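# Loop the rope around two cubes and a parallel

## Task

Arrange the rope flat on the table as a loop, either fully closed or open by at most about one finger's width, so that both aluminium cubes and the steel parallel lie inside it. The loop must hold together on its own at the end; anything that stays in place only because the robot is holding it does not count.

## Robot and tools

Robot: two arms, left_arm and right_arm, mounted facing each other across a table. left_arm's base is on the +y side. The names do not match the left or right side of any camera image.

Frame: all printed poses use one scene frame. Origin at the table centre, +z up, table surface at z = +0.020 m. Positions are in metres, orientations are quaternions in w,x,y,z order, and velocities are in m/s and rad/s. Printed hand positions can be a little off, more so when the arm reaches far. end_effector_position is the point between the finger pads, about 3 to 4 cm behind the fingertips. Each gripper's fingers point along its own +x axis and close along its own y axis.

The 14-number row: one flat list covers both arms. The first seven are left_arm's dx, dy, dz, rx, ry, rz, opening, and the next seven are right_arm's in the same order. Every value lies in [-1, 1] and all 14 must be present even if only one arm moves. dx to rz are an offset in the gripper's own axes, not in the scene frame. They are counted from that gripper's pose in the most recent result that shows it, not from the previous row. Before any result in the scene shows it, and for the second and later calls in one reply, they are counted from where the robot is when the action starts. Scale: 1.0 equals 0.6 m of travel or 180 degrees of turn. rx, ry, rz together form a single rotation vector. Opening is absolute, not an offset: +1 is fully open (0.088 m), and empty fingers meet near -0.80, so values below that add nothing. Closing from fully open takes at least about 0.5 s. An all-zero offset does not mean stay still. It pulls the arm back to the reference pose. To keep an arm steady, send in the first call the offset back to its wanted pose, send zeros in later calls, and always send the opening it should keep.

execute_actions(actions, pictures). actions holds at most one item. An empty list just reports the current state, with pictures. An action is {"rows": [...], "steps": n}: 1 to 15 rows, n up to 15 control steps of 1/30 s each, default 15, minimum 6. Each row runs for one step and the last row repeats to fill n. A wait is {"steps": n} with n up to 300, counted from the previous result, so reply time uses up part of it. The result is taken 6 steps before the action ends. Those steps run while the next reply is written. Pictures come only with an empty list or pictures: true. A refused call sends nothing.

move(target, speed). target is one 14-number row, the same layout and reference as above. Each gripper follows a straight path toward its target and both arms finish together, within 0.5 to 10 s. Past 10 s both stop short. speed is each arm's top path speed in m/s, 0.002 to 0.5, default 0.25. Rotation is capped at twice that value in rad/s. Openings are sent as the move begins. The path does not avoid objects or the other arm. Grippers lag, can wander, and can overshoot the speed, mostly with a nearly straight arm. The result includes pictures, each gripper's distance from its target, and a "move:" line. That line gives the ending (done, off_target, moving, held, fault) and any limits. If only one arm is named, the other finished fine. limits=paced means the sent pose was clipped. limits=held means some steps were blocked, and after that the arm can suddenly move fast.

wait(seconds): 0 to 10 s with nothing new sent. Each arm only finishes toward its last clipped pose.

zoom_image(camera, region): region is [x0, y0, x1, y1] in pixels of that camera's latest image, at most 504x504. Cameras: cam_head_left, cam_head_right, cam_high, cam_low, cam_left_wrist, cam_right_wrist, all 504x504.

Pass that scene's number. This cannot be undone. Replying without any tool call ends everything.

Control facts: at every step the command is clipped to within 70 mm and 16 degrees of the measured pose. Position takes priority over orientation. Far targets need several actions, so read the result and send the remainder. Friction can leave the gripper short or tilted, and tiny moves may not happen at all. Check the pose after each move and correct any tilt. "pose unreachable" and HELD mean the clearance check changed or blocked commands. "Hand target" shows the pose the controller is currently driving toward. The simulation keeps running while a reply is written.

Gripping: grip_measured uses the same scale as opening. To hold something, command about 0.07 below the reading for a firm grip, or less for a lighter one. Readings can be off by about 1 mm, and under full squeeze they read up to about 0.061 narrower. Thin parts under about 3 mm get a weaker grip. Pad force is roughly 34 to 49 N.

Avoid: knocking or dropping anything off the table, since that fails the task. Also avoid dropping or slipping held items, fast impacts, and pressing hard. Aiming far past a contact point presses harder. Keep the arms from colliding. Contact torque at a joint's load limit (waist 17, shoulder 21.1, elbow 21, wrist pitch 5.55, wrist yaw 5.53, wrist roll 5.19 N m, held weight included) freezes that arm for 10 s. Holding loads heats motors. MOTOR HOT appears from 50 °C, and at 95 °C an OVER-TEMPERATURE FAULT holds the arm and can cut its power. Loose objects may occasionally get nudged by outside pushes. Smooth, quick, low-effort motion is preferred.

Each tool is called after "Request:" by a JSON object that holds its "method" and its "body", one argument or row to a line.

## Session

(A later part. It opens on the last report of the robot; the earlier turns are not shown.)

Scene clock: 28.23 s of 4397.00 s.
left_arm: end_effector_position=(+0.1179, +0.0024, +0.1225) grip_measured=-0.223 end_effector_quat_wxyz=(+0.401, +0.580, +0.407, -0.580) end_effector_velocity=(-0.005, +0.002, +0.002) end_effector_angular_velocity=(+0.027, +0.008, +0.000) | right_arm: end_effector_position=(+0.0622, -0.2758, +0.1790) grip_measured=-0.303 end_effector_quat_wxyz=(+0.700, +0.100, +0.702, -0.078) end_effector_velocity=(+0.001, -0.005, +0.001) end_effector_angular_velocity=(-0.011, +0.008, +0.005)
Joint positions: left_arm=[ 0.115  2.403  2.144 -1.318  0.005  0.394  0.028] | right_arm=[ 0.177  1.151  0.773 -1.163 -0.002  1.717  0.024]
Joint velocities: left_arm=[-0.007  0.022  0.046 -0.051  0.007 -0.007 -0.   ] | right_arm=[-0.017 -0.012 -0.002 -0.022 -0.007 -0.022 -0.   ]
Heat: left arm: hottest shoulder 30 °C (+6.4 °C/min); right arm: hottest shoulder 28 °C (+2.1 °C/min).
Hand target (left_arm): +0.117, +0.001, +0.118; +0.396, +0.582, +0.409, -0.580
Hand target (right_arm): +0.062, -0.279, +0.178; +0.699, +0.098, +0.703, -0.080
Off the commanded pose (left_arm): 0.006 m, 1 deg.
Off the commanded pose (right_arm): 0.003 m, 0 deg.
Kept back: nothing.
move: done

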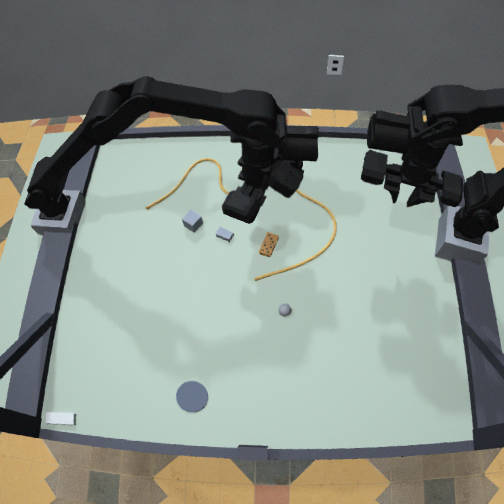

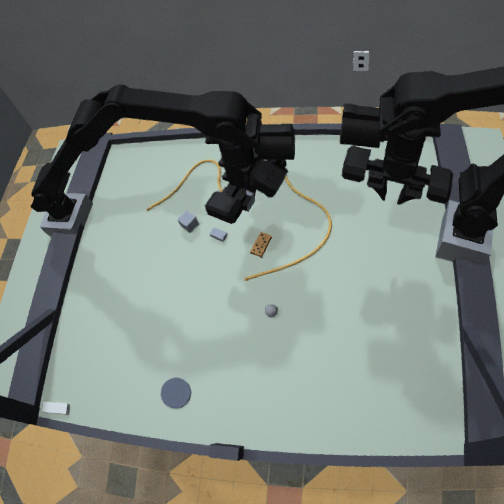

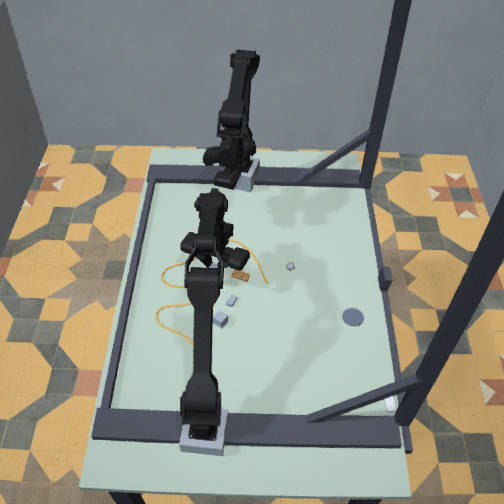

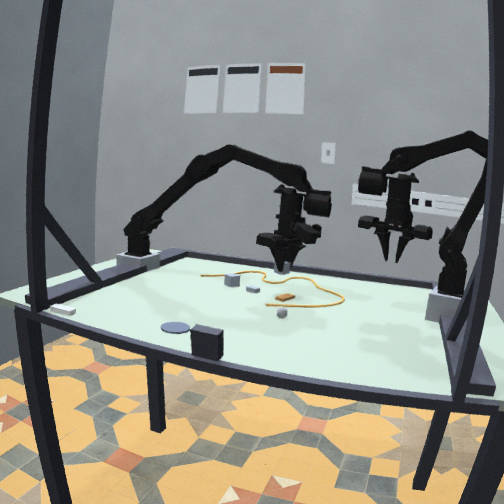

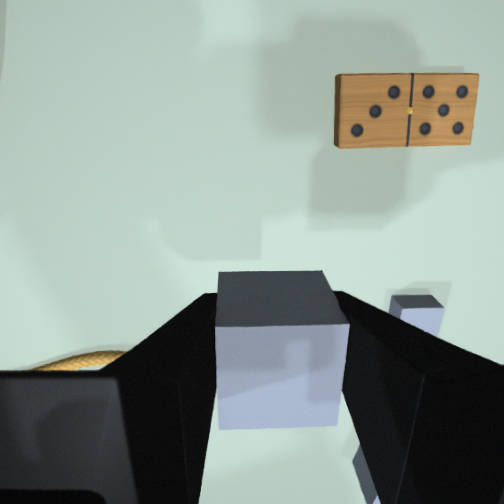

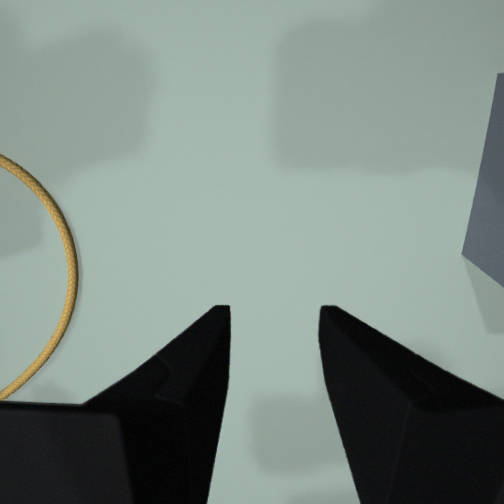

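Clear. Lower and release.

Request:
{"method": "move", "body": {
  "target": [0.098,0,0,0,0.006,0,-0.32,0,0,0,0,0,0,-0.3],
  "speed": 0.1
}}

Scene clock: 29.47 s of 4397.00 s.
left_arm: end_effector_position=(+0.1181, -0.0010, +0.0745) grip_measured=-0.223 end_effector_quat_wxyz=(+0.404, +0.580, +0.404, -0.581) end_effector_velocity=(-0.003, +0.006, -0.002) end_effector_angular_velocity=(+0.027, -0.006, +0.000) | right_arm: end_effector_position=(+0.0623, -0.2760, +0.1791) grip_measured=-0.303 end_effector_quat_wxyz=(+0.701, +0.099, +0.702, -0.078) end_effector_velocity=(-0.001, -0.005, -0.000) end_effector_angular_velocity=(-0.021, +0.009, +0.005)
Joint positions: left_arm=[ 0.114  2.438  2.014 -1.147  0.001  0.394  0.028] | right_arm=[ 0.176  1.15   0.773 -1.164 -0.002  1.715  0.024]
Joint velocities: left_arm=[-0.007  0.002 -0.002 -0.022 -0.007 -0.007 -0.   ] | right_arm=[-0.002 -0.002 -0.002 -0.022 -0.007 -0.007  0.   ]
Heat: left arm: hottest shoulder 30 °C (+6.1 °C/min); right arm: hottest shoulder 28 °C (+2.0 °C/min).
Hand target (left_arm): +0.117, +0.003, +0.064; +0.398, +0.585, +0.411, -0.575
Hand target (right_arm): +0.062, -0.276, +0.179; +0.701, +0.100, +0.702, -0.078
Off the commanded pose (left_arm): 0.011 m, 1 deg.
Off the commanded pose (right_arm): 0.000 m, 0 deg.
Kept back: nothing.
move: off_target (left_arm)

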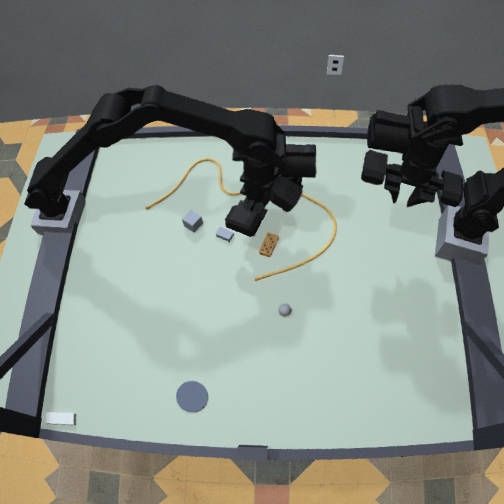

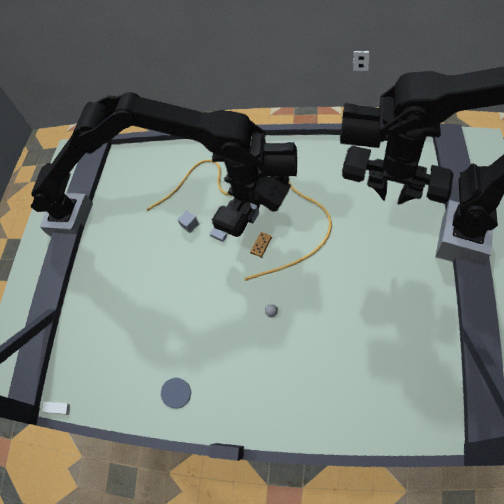

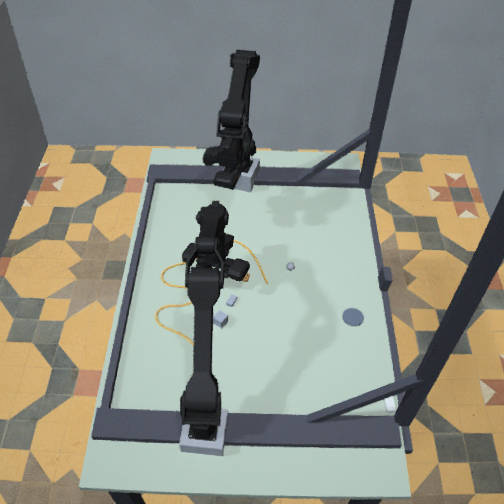

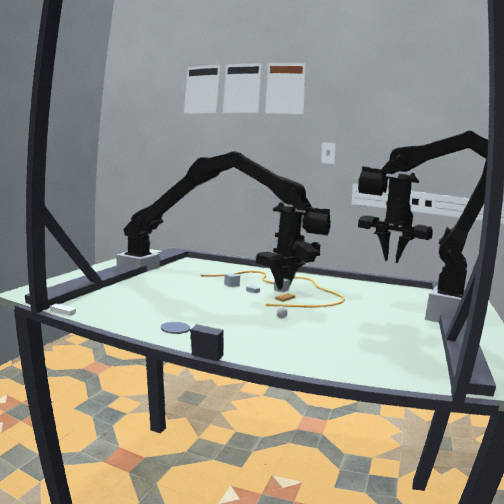

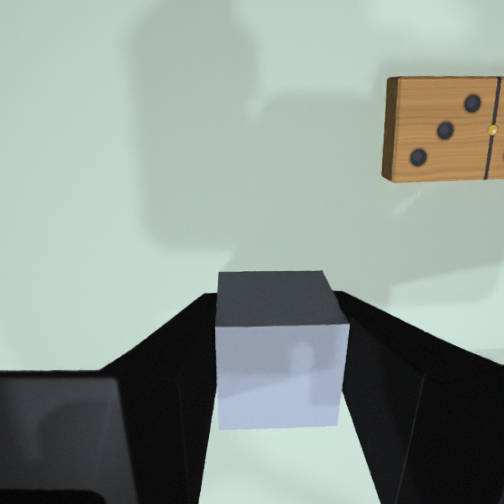

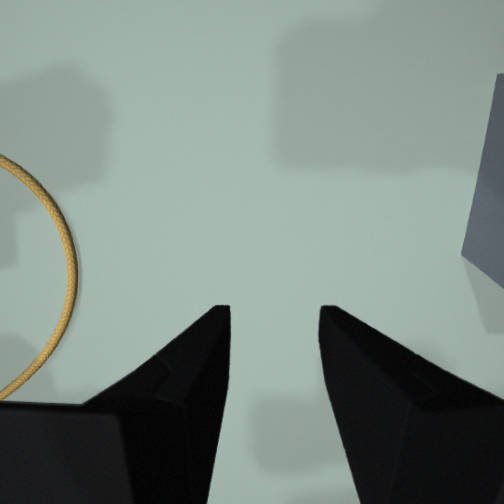

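Request:
{"method": "move", "body": {
  "target": [0.02,0,0,0,0.004,0,-0.32,0,0,0,0,0,0,-0.3],
  "speed": 0.05
}}

Request:
{"method": "move", "body": {
  "target": [0,0,0,0,0,0,0.2,0,0,0,0,0,0,-0.3]
}}

Request:
{"method": "move", "body": {
  "target": [-0.09,0,0,0,0,0,0.2,0,0,0,0,0,0,-0.3]
}}

Request:
{"method": "move", "body": {
  "target": [-0.04,-0.863,-0.237,-0.11,0,0,0.2,0,0,0,0,0,0,-0.3],
  "speed": 0.35
}}

Scene clock: 30.60 s of 4397.00 s.
left_arm: end_effector_position=(+0.1182, -0.0032, +0.0739) grip_measured=-0.223 end_effector_quat_wxyz=(+0.407, +0.579, +0.401, -0.582) end_effector_velocity=(+0.002, -0.001, +0.001) end_effector_angular_velocity=(-0.006, -0.022, -0.010) | right_arm: end_effector_position=(+0.0623, -0.2760, +0.1791) grip_measured=-0.303 end_effector_quat_wxyz=(+0.701, +0.099, +0.702, -0.078) end_effector_velocity=(-0.001, +0.001, -0.001) end_effector_angular_velocity=(+0.003, +0.007, -0.005)
Joint positions: left_arm=[ 0.113  2.439  2.014 -1.136 -0.001  0.394  0.028] | right_arm=[ 0.176  1.15   0.773 -1.164 -0.002  1.715  0.024]
Joint velocities: left_arm=[-0.002 -0.002 -0.002  0.007 -0.022  0.007 -0.   ] | right_arm=[ 0.002  0.002 -0.002  0.007 -0.007  0.007 -0.   ]
Heat: left arm: hottest shoulder 31 °C (+7.8 °C/min); right arm: hottest shoulder 28 °C (+2.0 °C/min).
Hand target (left_arm): +0.118, -0.001, +0.063; +0.401, +0.584, +0.406, -0.577
Hand target (right_arm): +0.062, -0.276, +0.179; +0.701, +0.099, +0.702, -0.078
Off the commanded pose (left_arm): 0.012 m, 1 deg.
Off the commanded pose (right_arm): 0.000 m, 0 deg.
Kept back: nothing.
move: off_target (left_arm)

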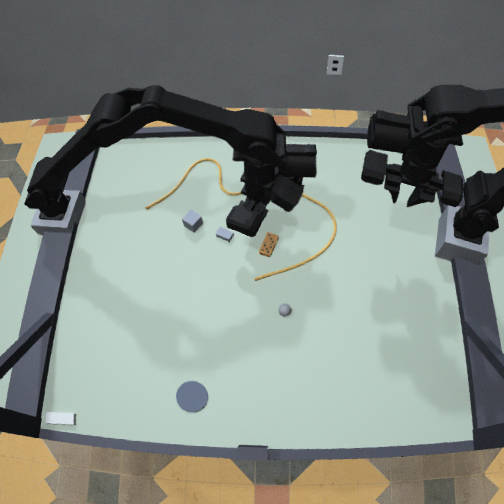

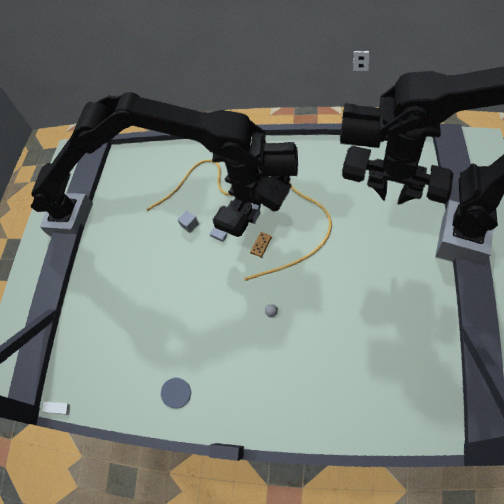

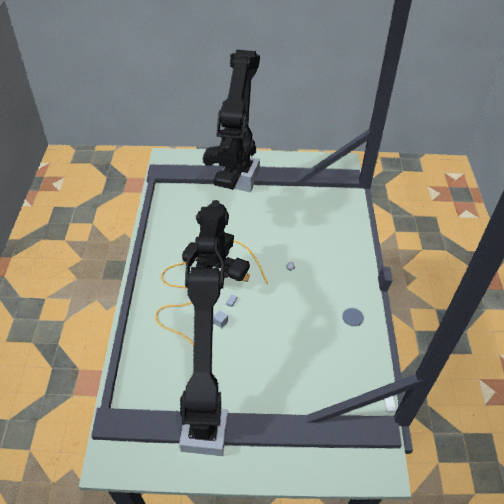

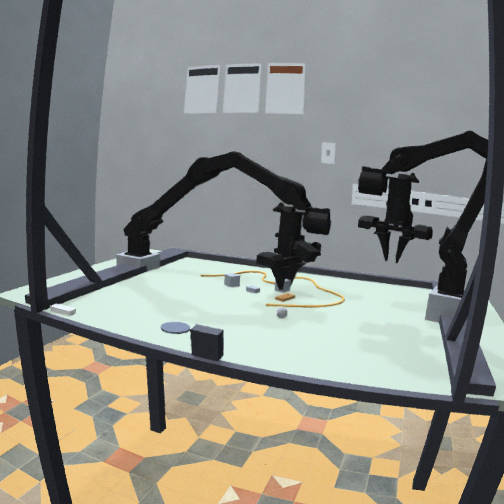

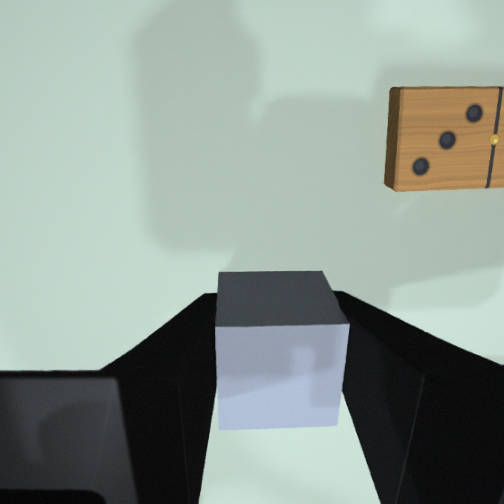

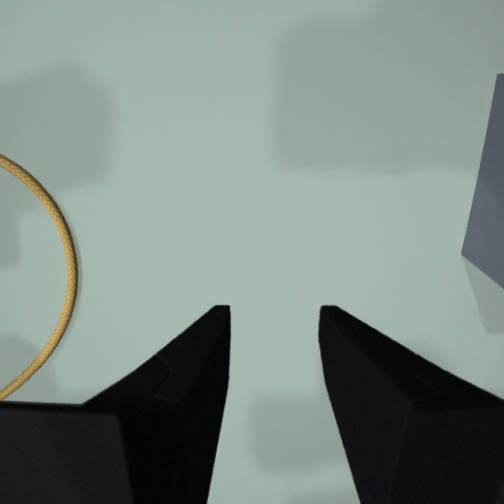

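Scene clock: 31.27 s of 4397.00 s.
left_arm: end_effector_position=(+0.1182, -0.0036, +0.0739) grip_measured=+0.195 end_effector_quat_wxyz=(+0.407, +0.578, +0.400, -0.583) end_effector_velocity=(-0.002, -0.001, +0.001) end_effector_angular_velocity=(-0.007, -0.007, +0.015) | right_arm: end_effector_position=(+0.0623, -0.2760, +0.1791) grip_measured=-0.303 end_effector_quat_wxyz=(+0.701, +0.099, +0.702, -0.078) end_effector_velocity=(-0.002, -0.002, -0.000) end_effector_angular_velocity=(-0.007, +0.008, +0.010)
Joint positions: left_arm=[ 0.113  2.439  2.014 -1.134 -0.001  0.394  0.049] | right_arm=[ 0.176  1.15   0.773 -1.164 -0.002  1.715  0.024]
Joint velocities: left_arm=[-0.007 -0.002 -0.002  0.007 -0.007 -0.022  0.001] | right_arm=[ 0.002 -0.002 -0.002 -0.007 -0.007 -0.007 -0.   ]
Heat: left arm: hottest shoulder 31 °C (+7.7 °C/min); right arm: hottest shoulder 28 °C (+1.9 °C/min).
Hand target (left_arm): +0.118, -0.003, +0.074; +0.407, +0.579, +0.401, -0.582
Hand target (right_arm): +0.062, -0.276, +0.179; +0.701, +0.099, +0.702, -0.078
Off the commanded pose (left_arm): 0.000 m, 0 deg.
Off the commanded pose (right_arm): 0.000 m, 0 deg.
Kept back: nothing.
move: done

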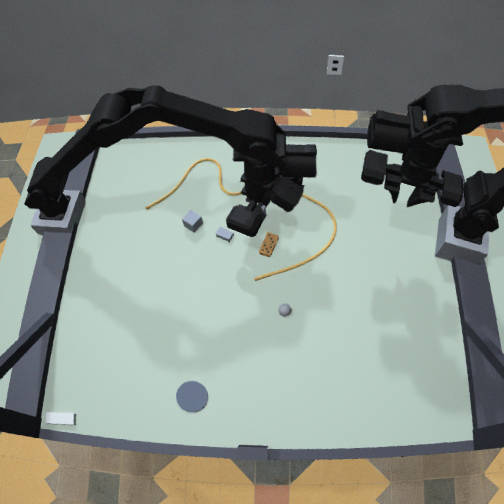

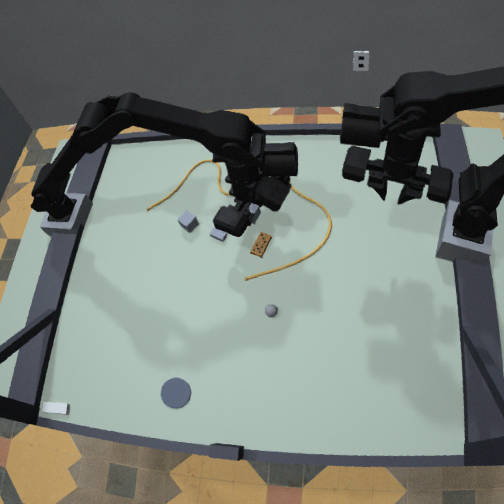

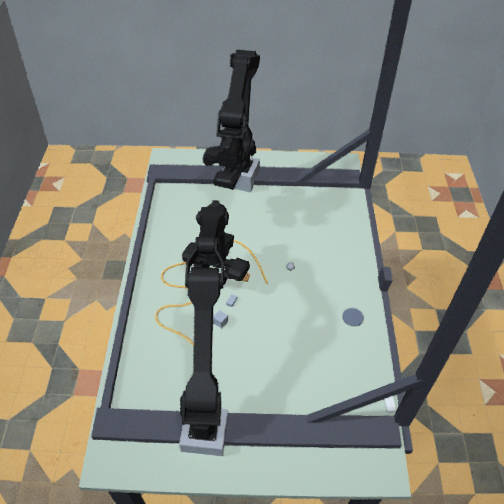

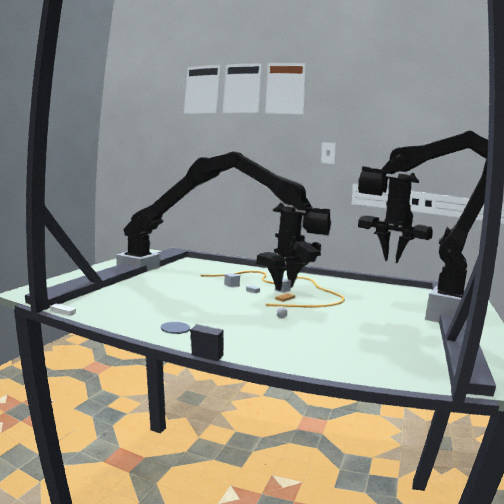

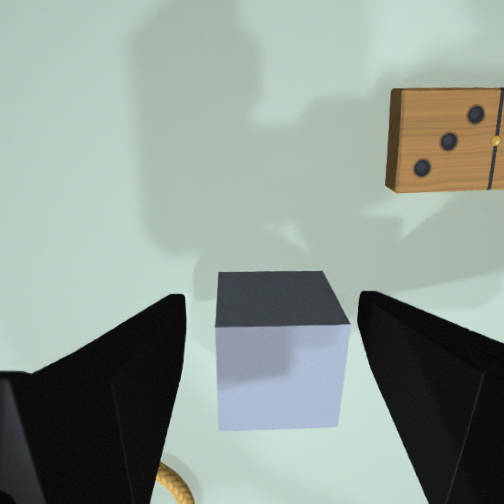

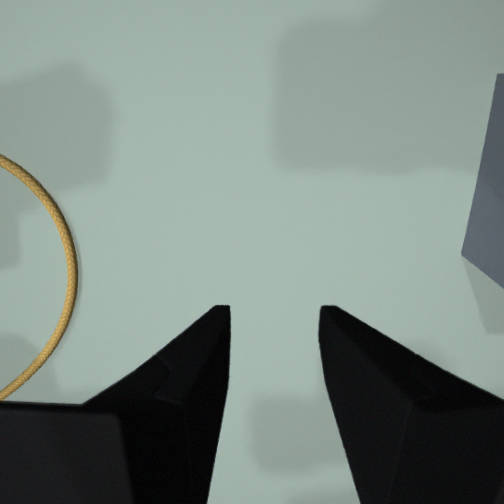

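Scene clock: 32.17 s of 4397.00 s.
left_arm: end_effector_position=(+0.1181, -0.0011, +0.1225) grip_measured=+0.198 end_effector_quat_wxyz=(+0.404, +0.581, +0.404, -0.580) end_effector_velocity=(+0.000, -0.002, +0.009) end_effector_angular_velocity=(-0.012, -0.008, +0.020) | right_arm: end_effector_position=(+0.0623, -0.2760, +0.1791) grip_measured=-0.303 end_effector_quat_wxyz=(+0.701, +0.099, +0.702, -0.078) end_effector_velocity=(+0.001, -0.002, +0.000) end_effector_angular_velocity=(-0.003, -0.007, +0.005)
Joint positions: left_arm=[ 0.113  2.414  2.164 -1.32  -0.001  0.394  0.049] | right_arm=[ 0.176  1.15   0.773 -1.164 -0.002  1.715  0.024]
Joint velocities: left_arm=[-0.002 -0.002  0.032 -0.022 -0.007 -0.022 -0.   ] | right_arm=[-0.002 -0.007 -0.002 -0.007  0.007 -0.007 -0.   ]
Heat: left arm: hottest shoulder 31 °C (+7.5 °C/min); right arm: hottest shoulder 28 °C (+1.9 °C/min).
Hand target (left_arm): +0.118, -0.003, +0.128; +0.408, +0.578, +0.400, -0.583
Hand target (right_arm): +0.062, -0.276, +0.179; +0.701, +0.099, +0.702, -0.078
Off the commanded pose (left_arm): 0.006 m, 1 deg.
Off the commanded pose (right_arm): 0.000 m, 0 deg.
Kept back: nothing.
move: done

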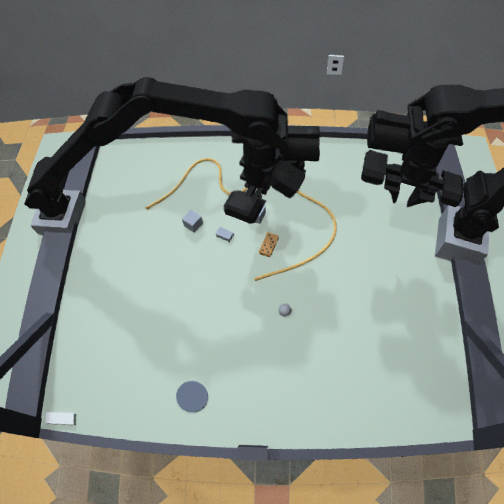

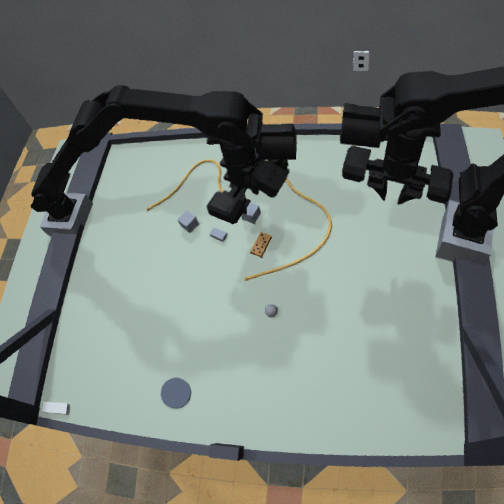

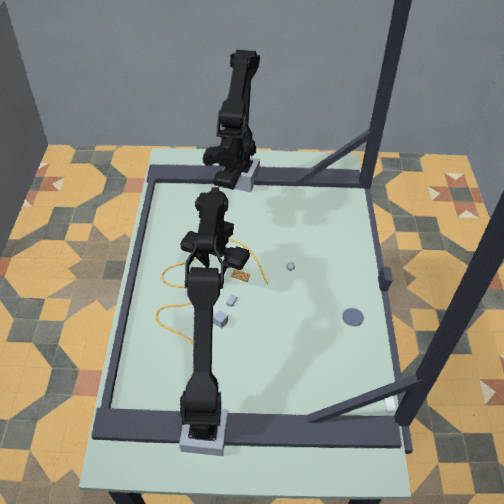

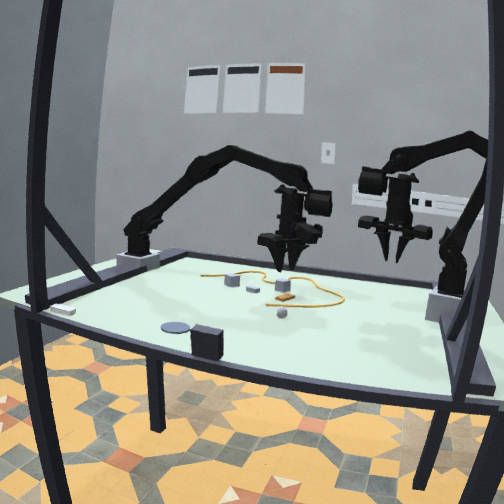

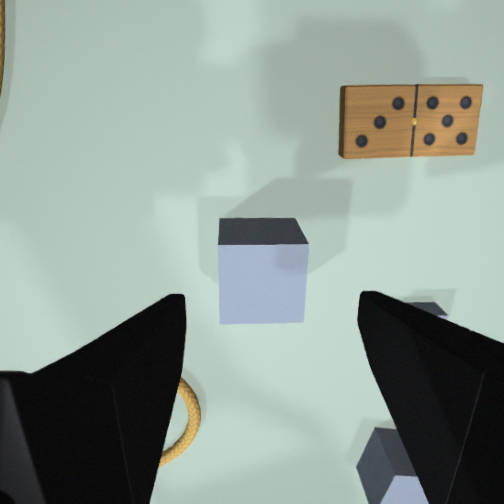

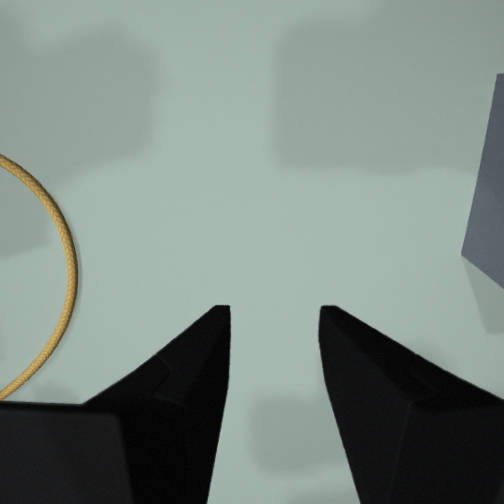

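Scene clock: 34.37 s of 4397.00 s.
left_arm: end_effector_position=(-0.3149, +0.3144, +0.1509) grip_measured=+0.198 end_effector_quat_wxyz=(+0.498, +0.498, +0.495, -0.509) end_effector_velocity=(+0.001, -0.002, -0.000) end_effector_angular_velocity=(-0.013, -0.028, +0.020) | right_arm: end_effector_position=(+0.0623, -0.2760, +0.1791) grip_measured=-0.303 end_effector_quat_wxyz=(+0.701, +0.099, +0.702, -0.078) end_effector_velocity=(-0.002, -0.002, -0.000) end_effector_angular_velocity=(-0.007, +0.007, +0.025)
Joint positions: left_arm=[-1.145  2.256  2.004 -1.306 -0.009 -1.205  0.049] | right_arm=[ 0.176  1.15   0.773 -1.164 -0.002  1.715  0.024]
Joint velocities: left_arm=[-0.002  0.022  0.037 -0.037 -0.022 -0.022  0.   ] | right_arm=[ 0.002 -0.002 -0.002 -0.007 -0.007 -0.022 -0.   ]
Heat: left arm: hottest shoulder 32 °C (+8.7 °C/min); right arm: hottest shoulder 28 °C (+1.7 °C/min).
Hand target (left_arm): -0.316, +0.314, +0.146; +0.501, +0.501, +0.493, -0.504
Hand target (right_arm): +0.062, -0.276, +0.179; +0.701, +0.099, +0.702, -0.078
Off the commanded pose (left_arm): 0.006 m, 1 deg.
Off the commanded pose (right_arm): 0.000 m, 0 deg.
Kept back: nothing.
move: done

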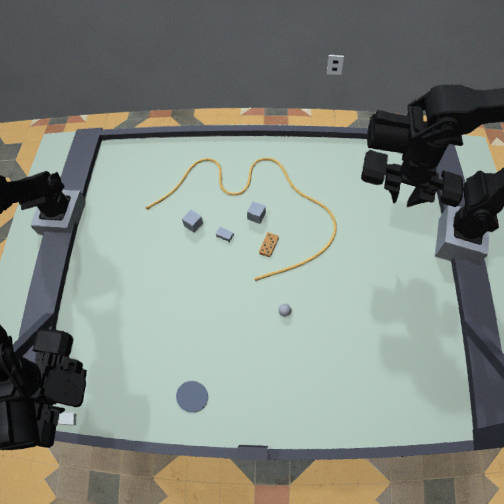

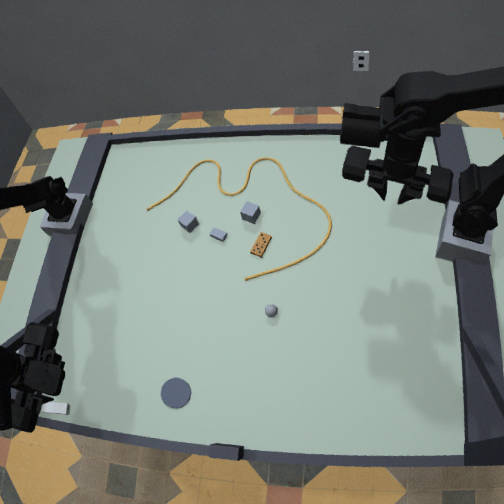

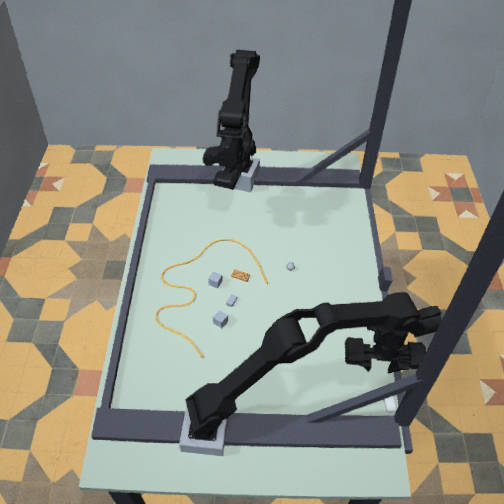

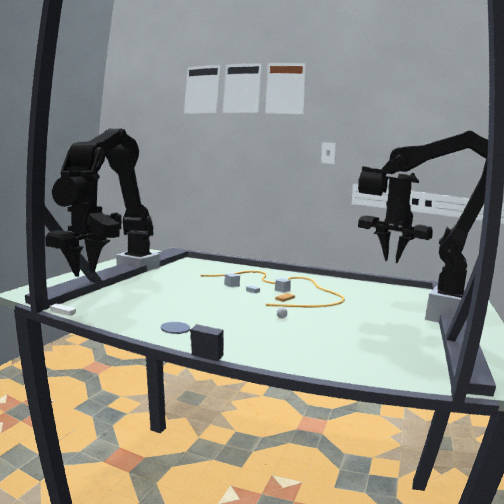

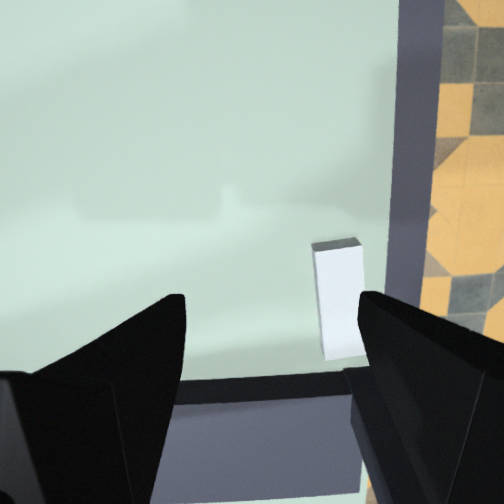

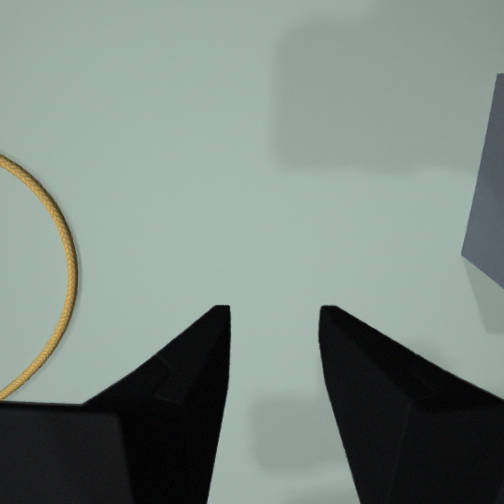

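Request:
{"method": "move", "body": {
  "target": [0.085,-0.067,-0.035,-0.035,0.004,0.008,0.1,0,0,0,0,0,0,-0.3],
  "speed": 0.12
}}

Scene clock: 36.43 s of 4397.00 s.
left_arm: end_effector_position=(-0.3547, +0.3345, +0.1066) grip_measured=+0.102 end_effector_quat_wxyz=(+0.525, +0.475, +0.520, -0.477) end_effector_velocity=(+0.001, +0.003, -0.005) end_effector_angular_velocity=(-0.002, -0.018, -0.000) | right_arm: end_effector_position=(+0.0623, -0.2760, +0.1791) grip_measured=-0.303 end_effector_quat_wxyz=(+0.701, +0.099, +0.702, -0.078) end_effector_velocity=(-0.002, -0.008, -0.001) end_effector_angular_velocity=(-0.036, +0.011, +0.010)
Joint positions: left_arm=[-1.213  2.442  2.15  -1.28  -0.007 -1.381  0.044] | right_arm=[ 0.176  1.15   0.773 -1.164 -0.002  1.715  0.024]
Joint velocities: left_arm=[-0.007  0.012  0.002 -0.007 -0.007 -0.007 -0.   ] | right_arm=[ 0.002 -0.002 -0.002 -0.037 -0.007 -0.007 -0.   ]
Heat: left arm: hottest shoulder 32 °C (+8.2 °C/min); right arm: hottest elbow 28 °C (+1.6 °C/min).
Hand target (left_arm): -0.355, +0.336, +0.100; +0.527, +0.479, +0.519, -0.472
Hand target (right_arm): +0.062, -0.276, +0.179; +0.701, +0.099, +0.702, -0.078
Off the commanded pose (left_arm): 0.007 m, 1 deg.
Off the commanded pose (right_arm): 0.000 m, 0 deg.
Kept back: nothing.
move: done

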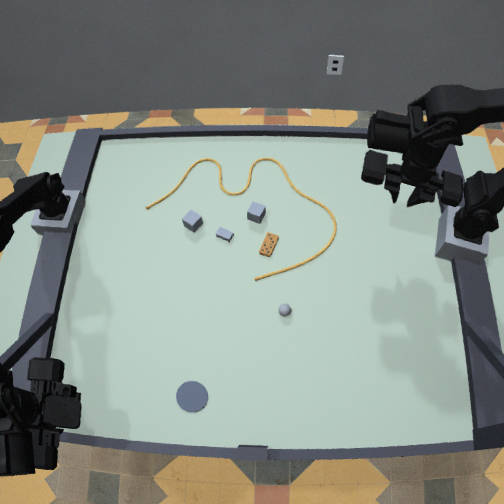

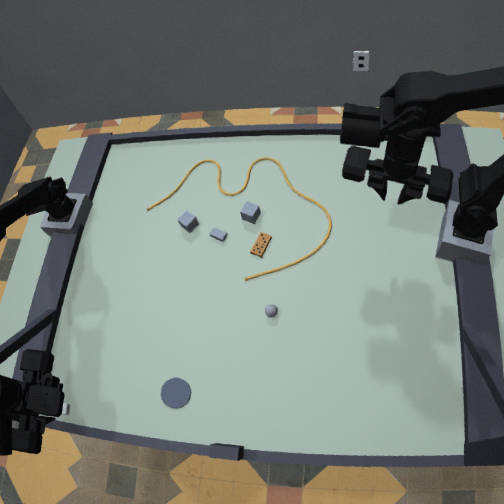

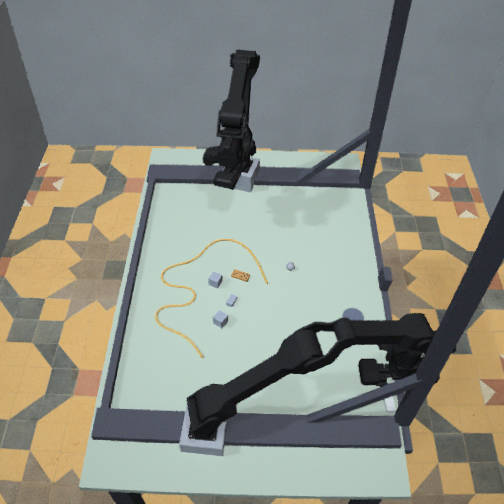

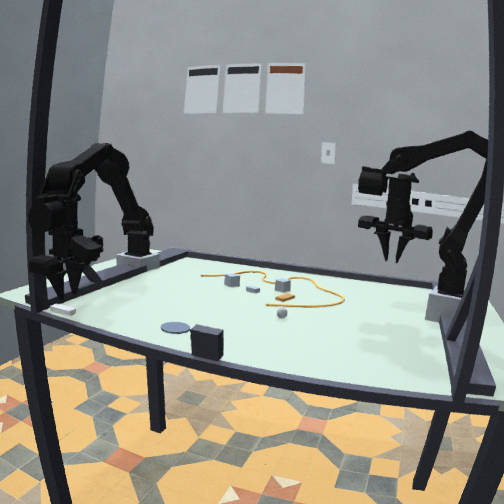

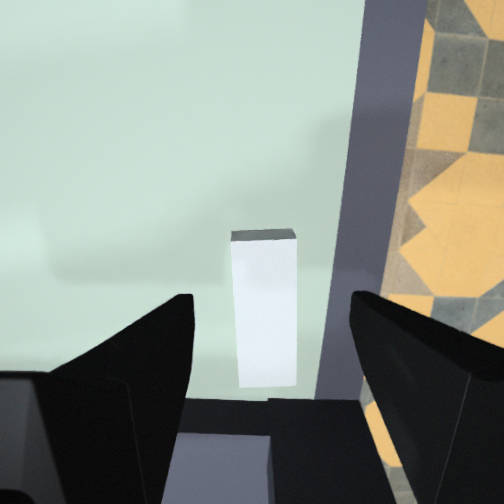

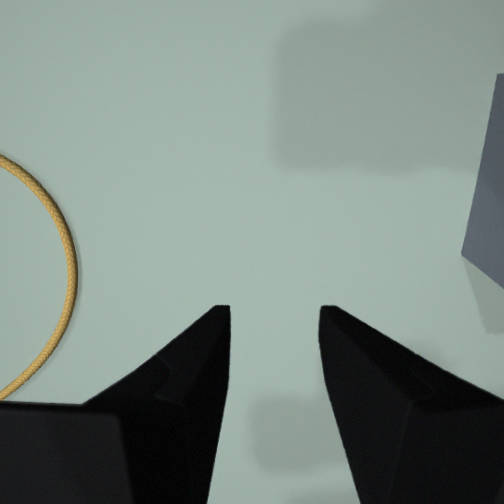

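Request:
{"method": "move", "body": {
  "target": [0.078,0.003,-0.008,0,0,0.006,0.1,0,0,0,0,0,0,-0.3],
  "speed": 0.08
}}

Request:
{"method": "move", "body": {
  "target": [0,0,0,0,0,0,-0.47,0,0,0,0,0,0,-0.3]
}}

Scene clock: 37.67 s of 4397.00 s.
left_arm: end_effector_position=(-0.3561, +0.3376, +0.0696) grip_measured=+0.102 end_effector_quat_wxyz=(+0.525, +0.475, +0.520, -0.478) end_effector_velocity=(+0.001, -0.002, +0.002) end_effector_angular_velocity=(-0.020, -0.008, -0.010) | right_arm: end_effector_position=(+0.0623, -0.2760, +0.1791) grip_measured=-0.303 end_effector_quat_wxyz=(+0.701, +0.099, +0.702, -0.078) end_effector_velocity=(-0.002, -0.003, -0.002) end_effector_angular_velocity=(-0.010, +0.023, +0.001)
Joint positions: left_arm=[-1.221  2.464  2.042 -1.148 -0.008 -1.386  0.044] | right_arm=[ 0.176  1.15   0.773 -1.164 -0.002  1.715  0.024]
Joint velocities: left_arm=[-0.002 -0.002  0.002 -0.007 -0.022  0.007 -0.   ] | right_arm=[-0.007 -0.002 -0.007 -0.007 -0.022 -0.007  0.   ]
Heat: left arm: hottest shoulder 33 °C (+9.6 °C/min); right arm: hottest elbow 28 °C (+1.6 °C/min).
Hand target (left_arm): -0.353, +0.339, +0.060; +0.530, +0.480, +0.516, -0.472
Hand target (right_arm): +0.062, -0.276, +0.179; +0.701, +0.099, +0.702, -0.078
Off the commanded pose (left_arm): 0.010 m, 1 deg.
Off the commanded pose (right_arm): 0.000 m, 0 deg.
Kept back: nothing.
move: off_target (left_arm)

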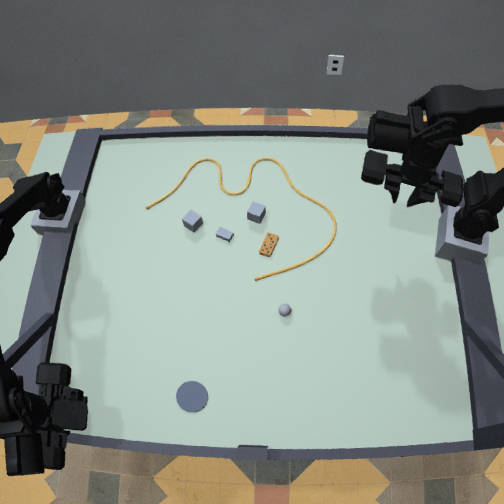

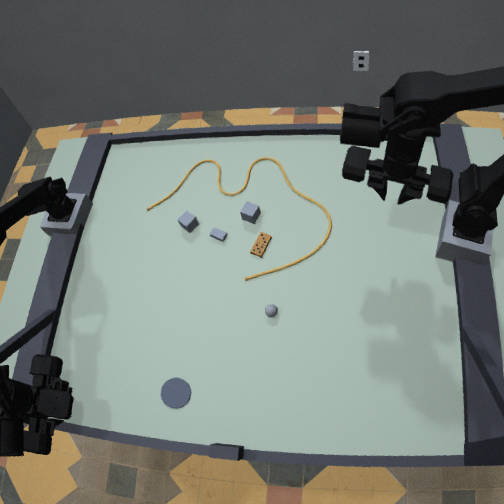

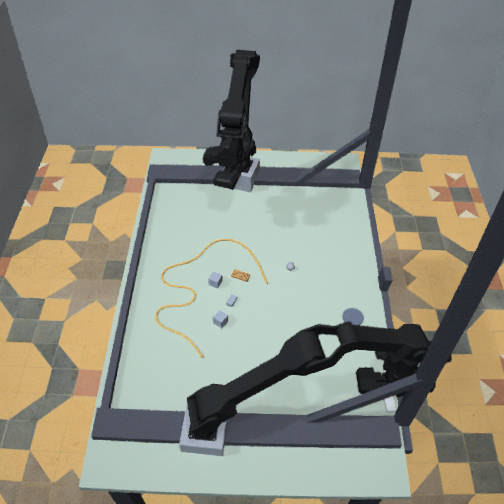

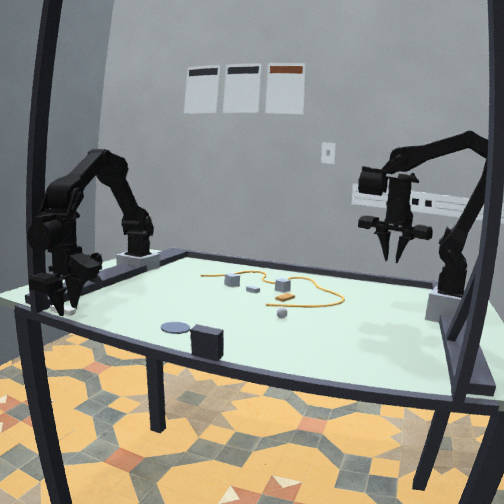

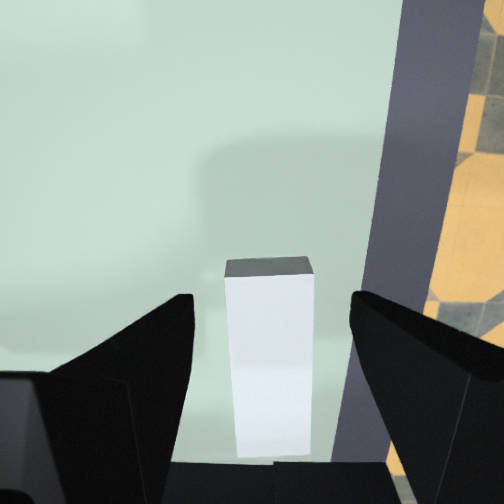

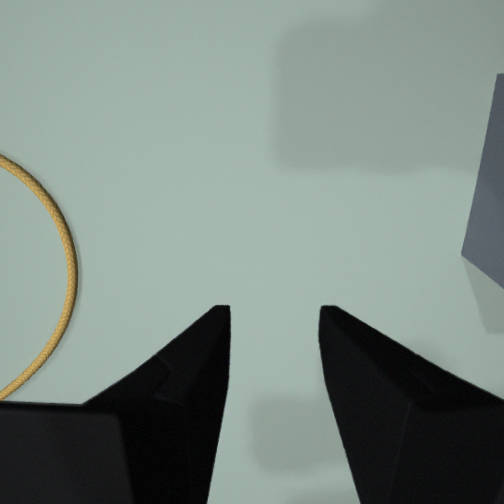

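Scene clock: 38.17 s of 4397.00 s.
left_arm: end_effector_position=(-0.3561, +0.3376, +0.0696) grip_measured=-0.397 end_effector_quat_wxyz=(+0.525, +0.475, +0.520, -0.478) end_effector_velocity=(+0.002, +0.001, +0.001) end_effector_angular_velocity=(-0.005, -0.009, +0.005) | right_arm: end_effector_position=(+0.0623, -0.2760, +0.1791) grip_measured=-0.303 end_effector_quat_wxyz=(+0.701, +0.099, +0.702, -0.078) end_effector_velocity=(+0.002, +0.001, -0.001) end_effector_angular_velocity=(+0.002, -0.008, +0.019)
Joint positions: left_arm=[-1.221  2.464  2.042 -1.148 -0.008 -1.386  0.02 ] | right_arm=[ 0.176  1.15   0.773 -1.164 -0.002  1.715  0.024]
Joint velocities: left_arm=[-0.002 -0.002 -0.002 -0.007 -0.007 -0.007  0.   ] | right_arm=[-0.002  0.002 -0.002  0.007  0.007 -0.022 -0.   ]
Heat: left arm: hottest shoulder 33 °C (+9.4 °C/min); right arm: hottest elbow 28 °C (+1.6 °C/min).
Hand target (left_arm): -0.356, +0.338, +0.070; +0.525, +0.475, +0.520, -0.478
Hand target (right_arm): +0.062, -0.276, +0.179; +0.701, +0.099, +0.702, -0.078
Off the commanded pose (left_arm): 0.000 m, 0 deg.
Off the commanded pose (right_arm): 0.000 m, 0 deg.
Kept back: nothing.
move: done

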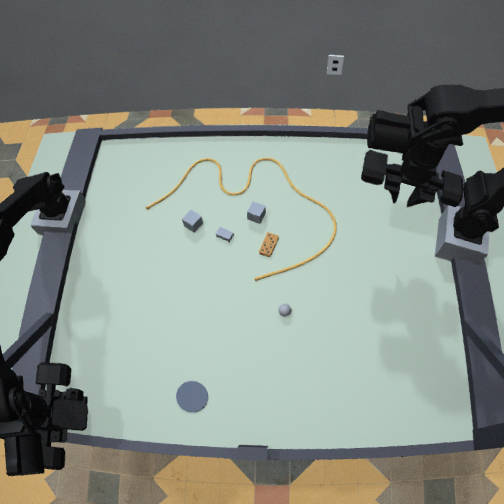

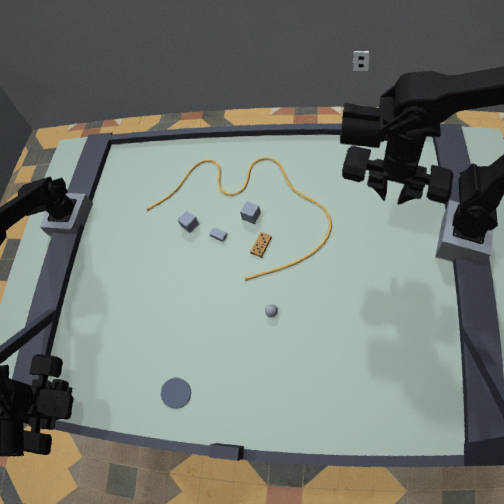

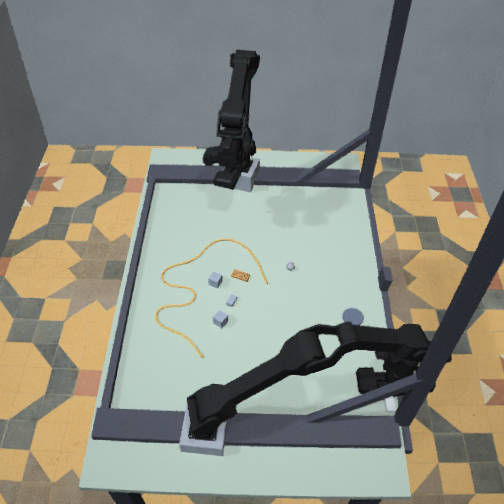

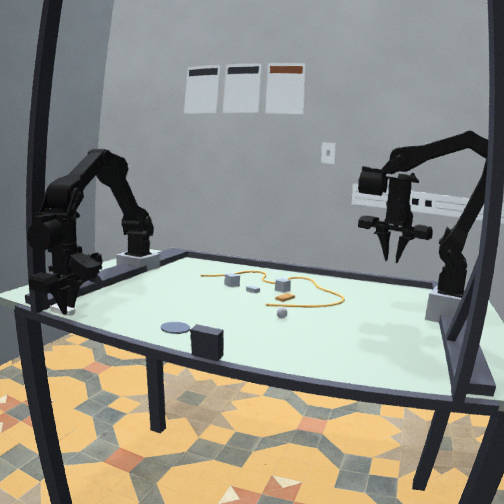

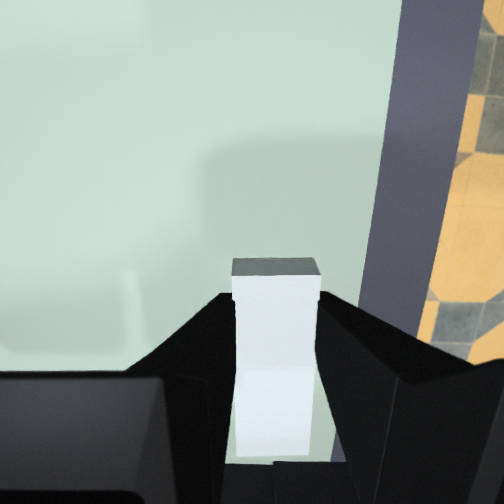

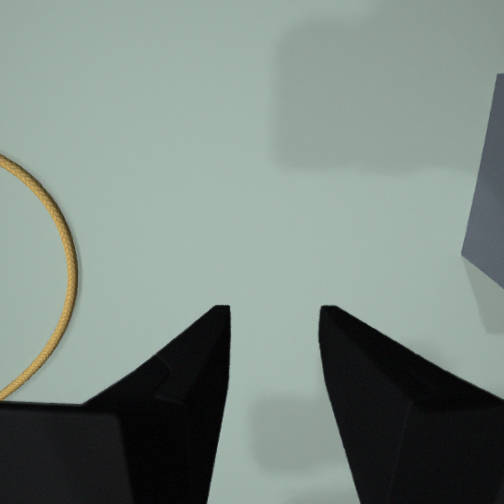

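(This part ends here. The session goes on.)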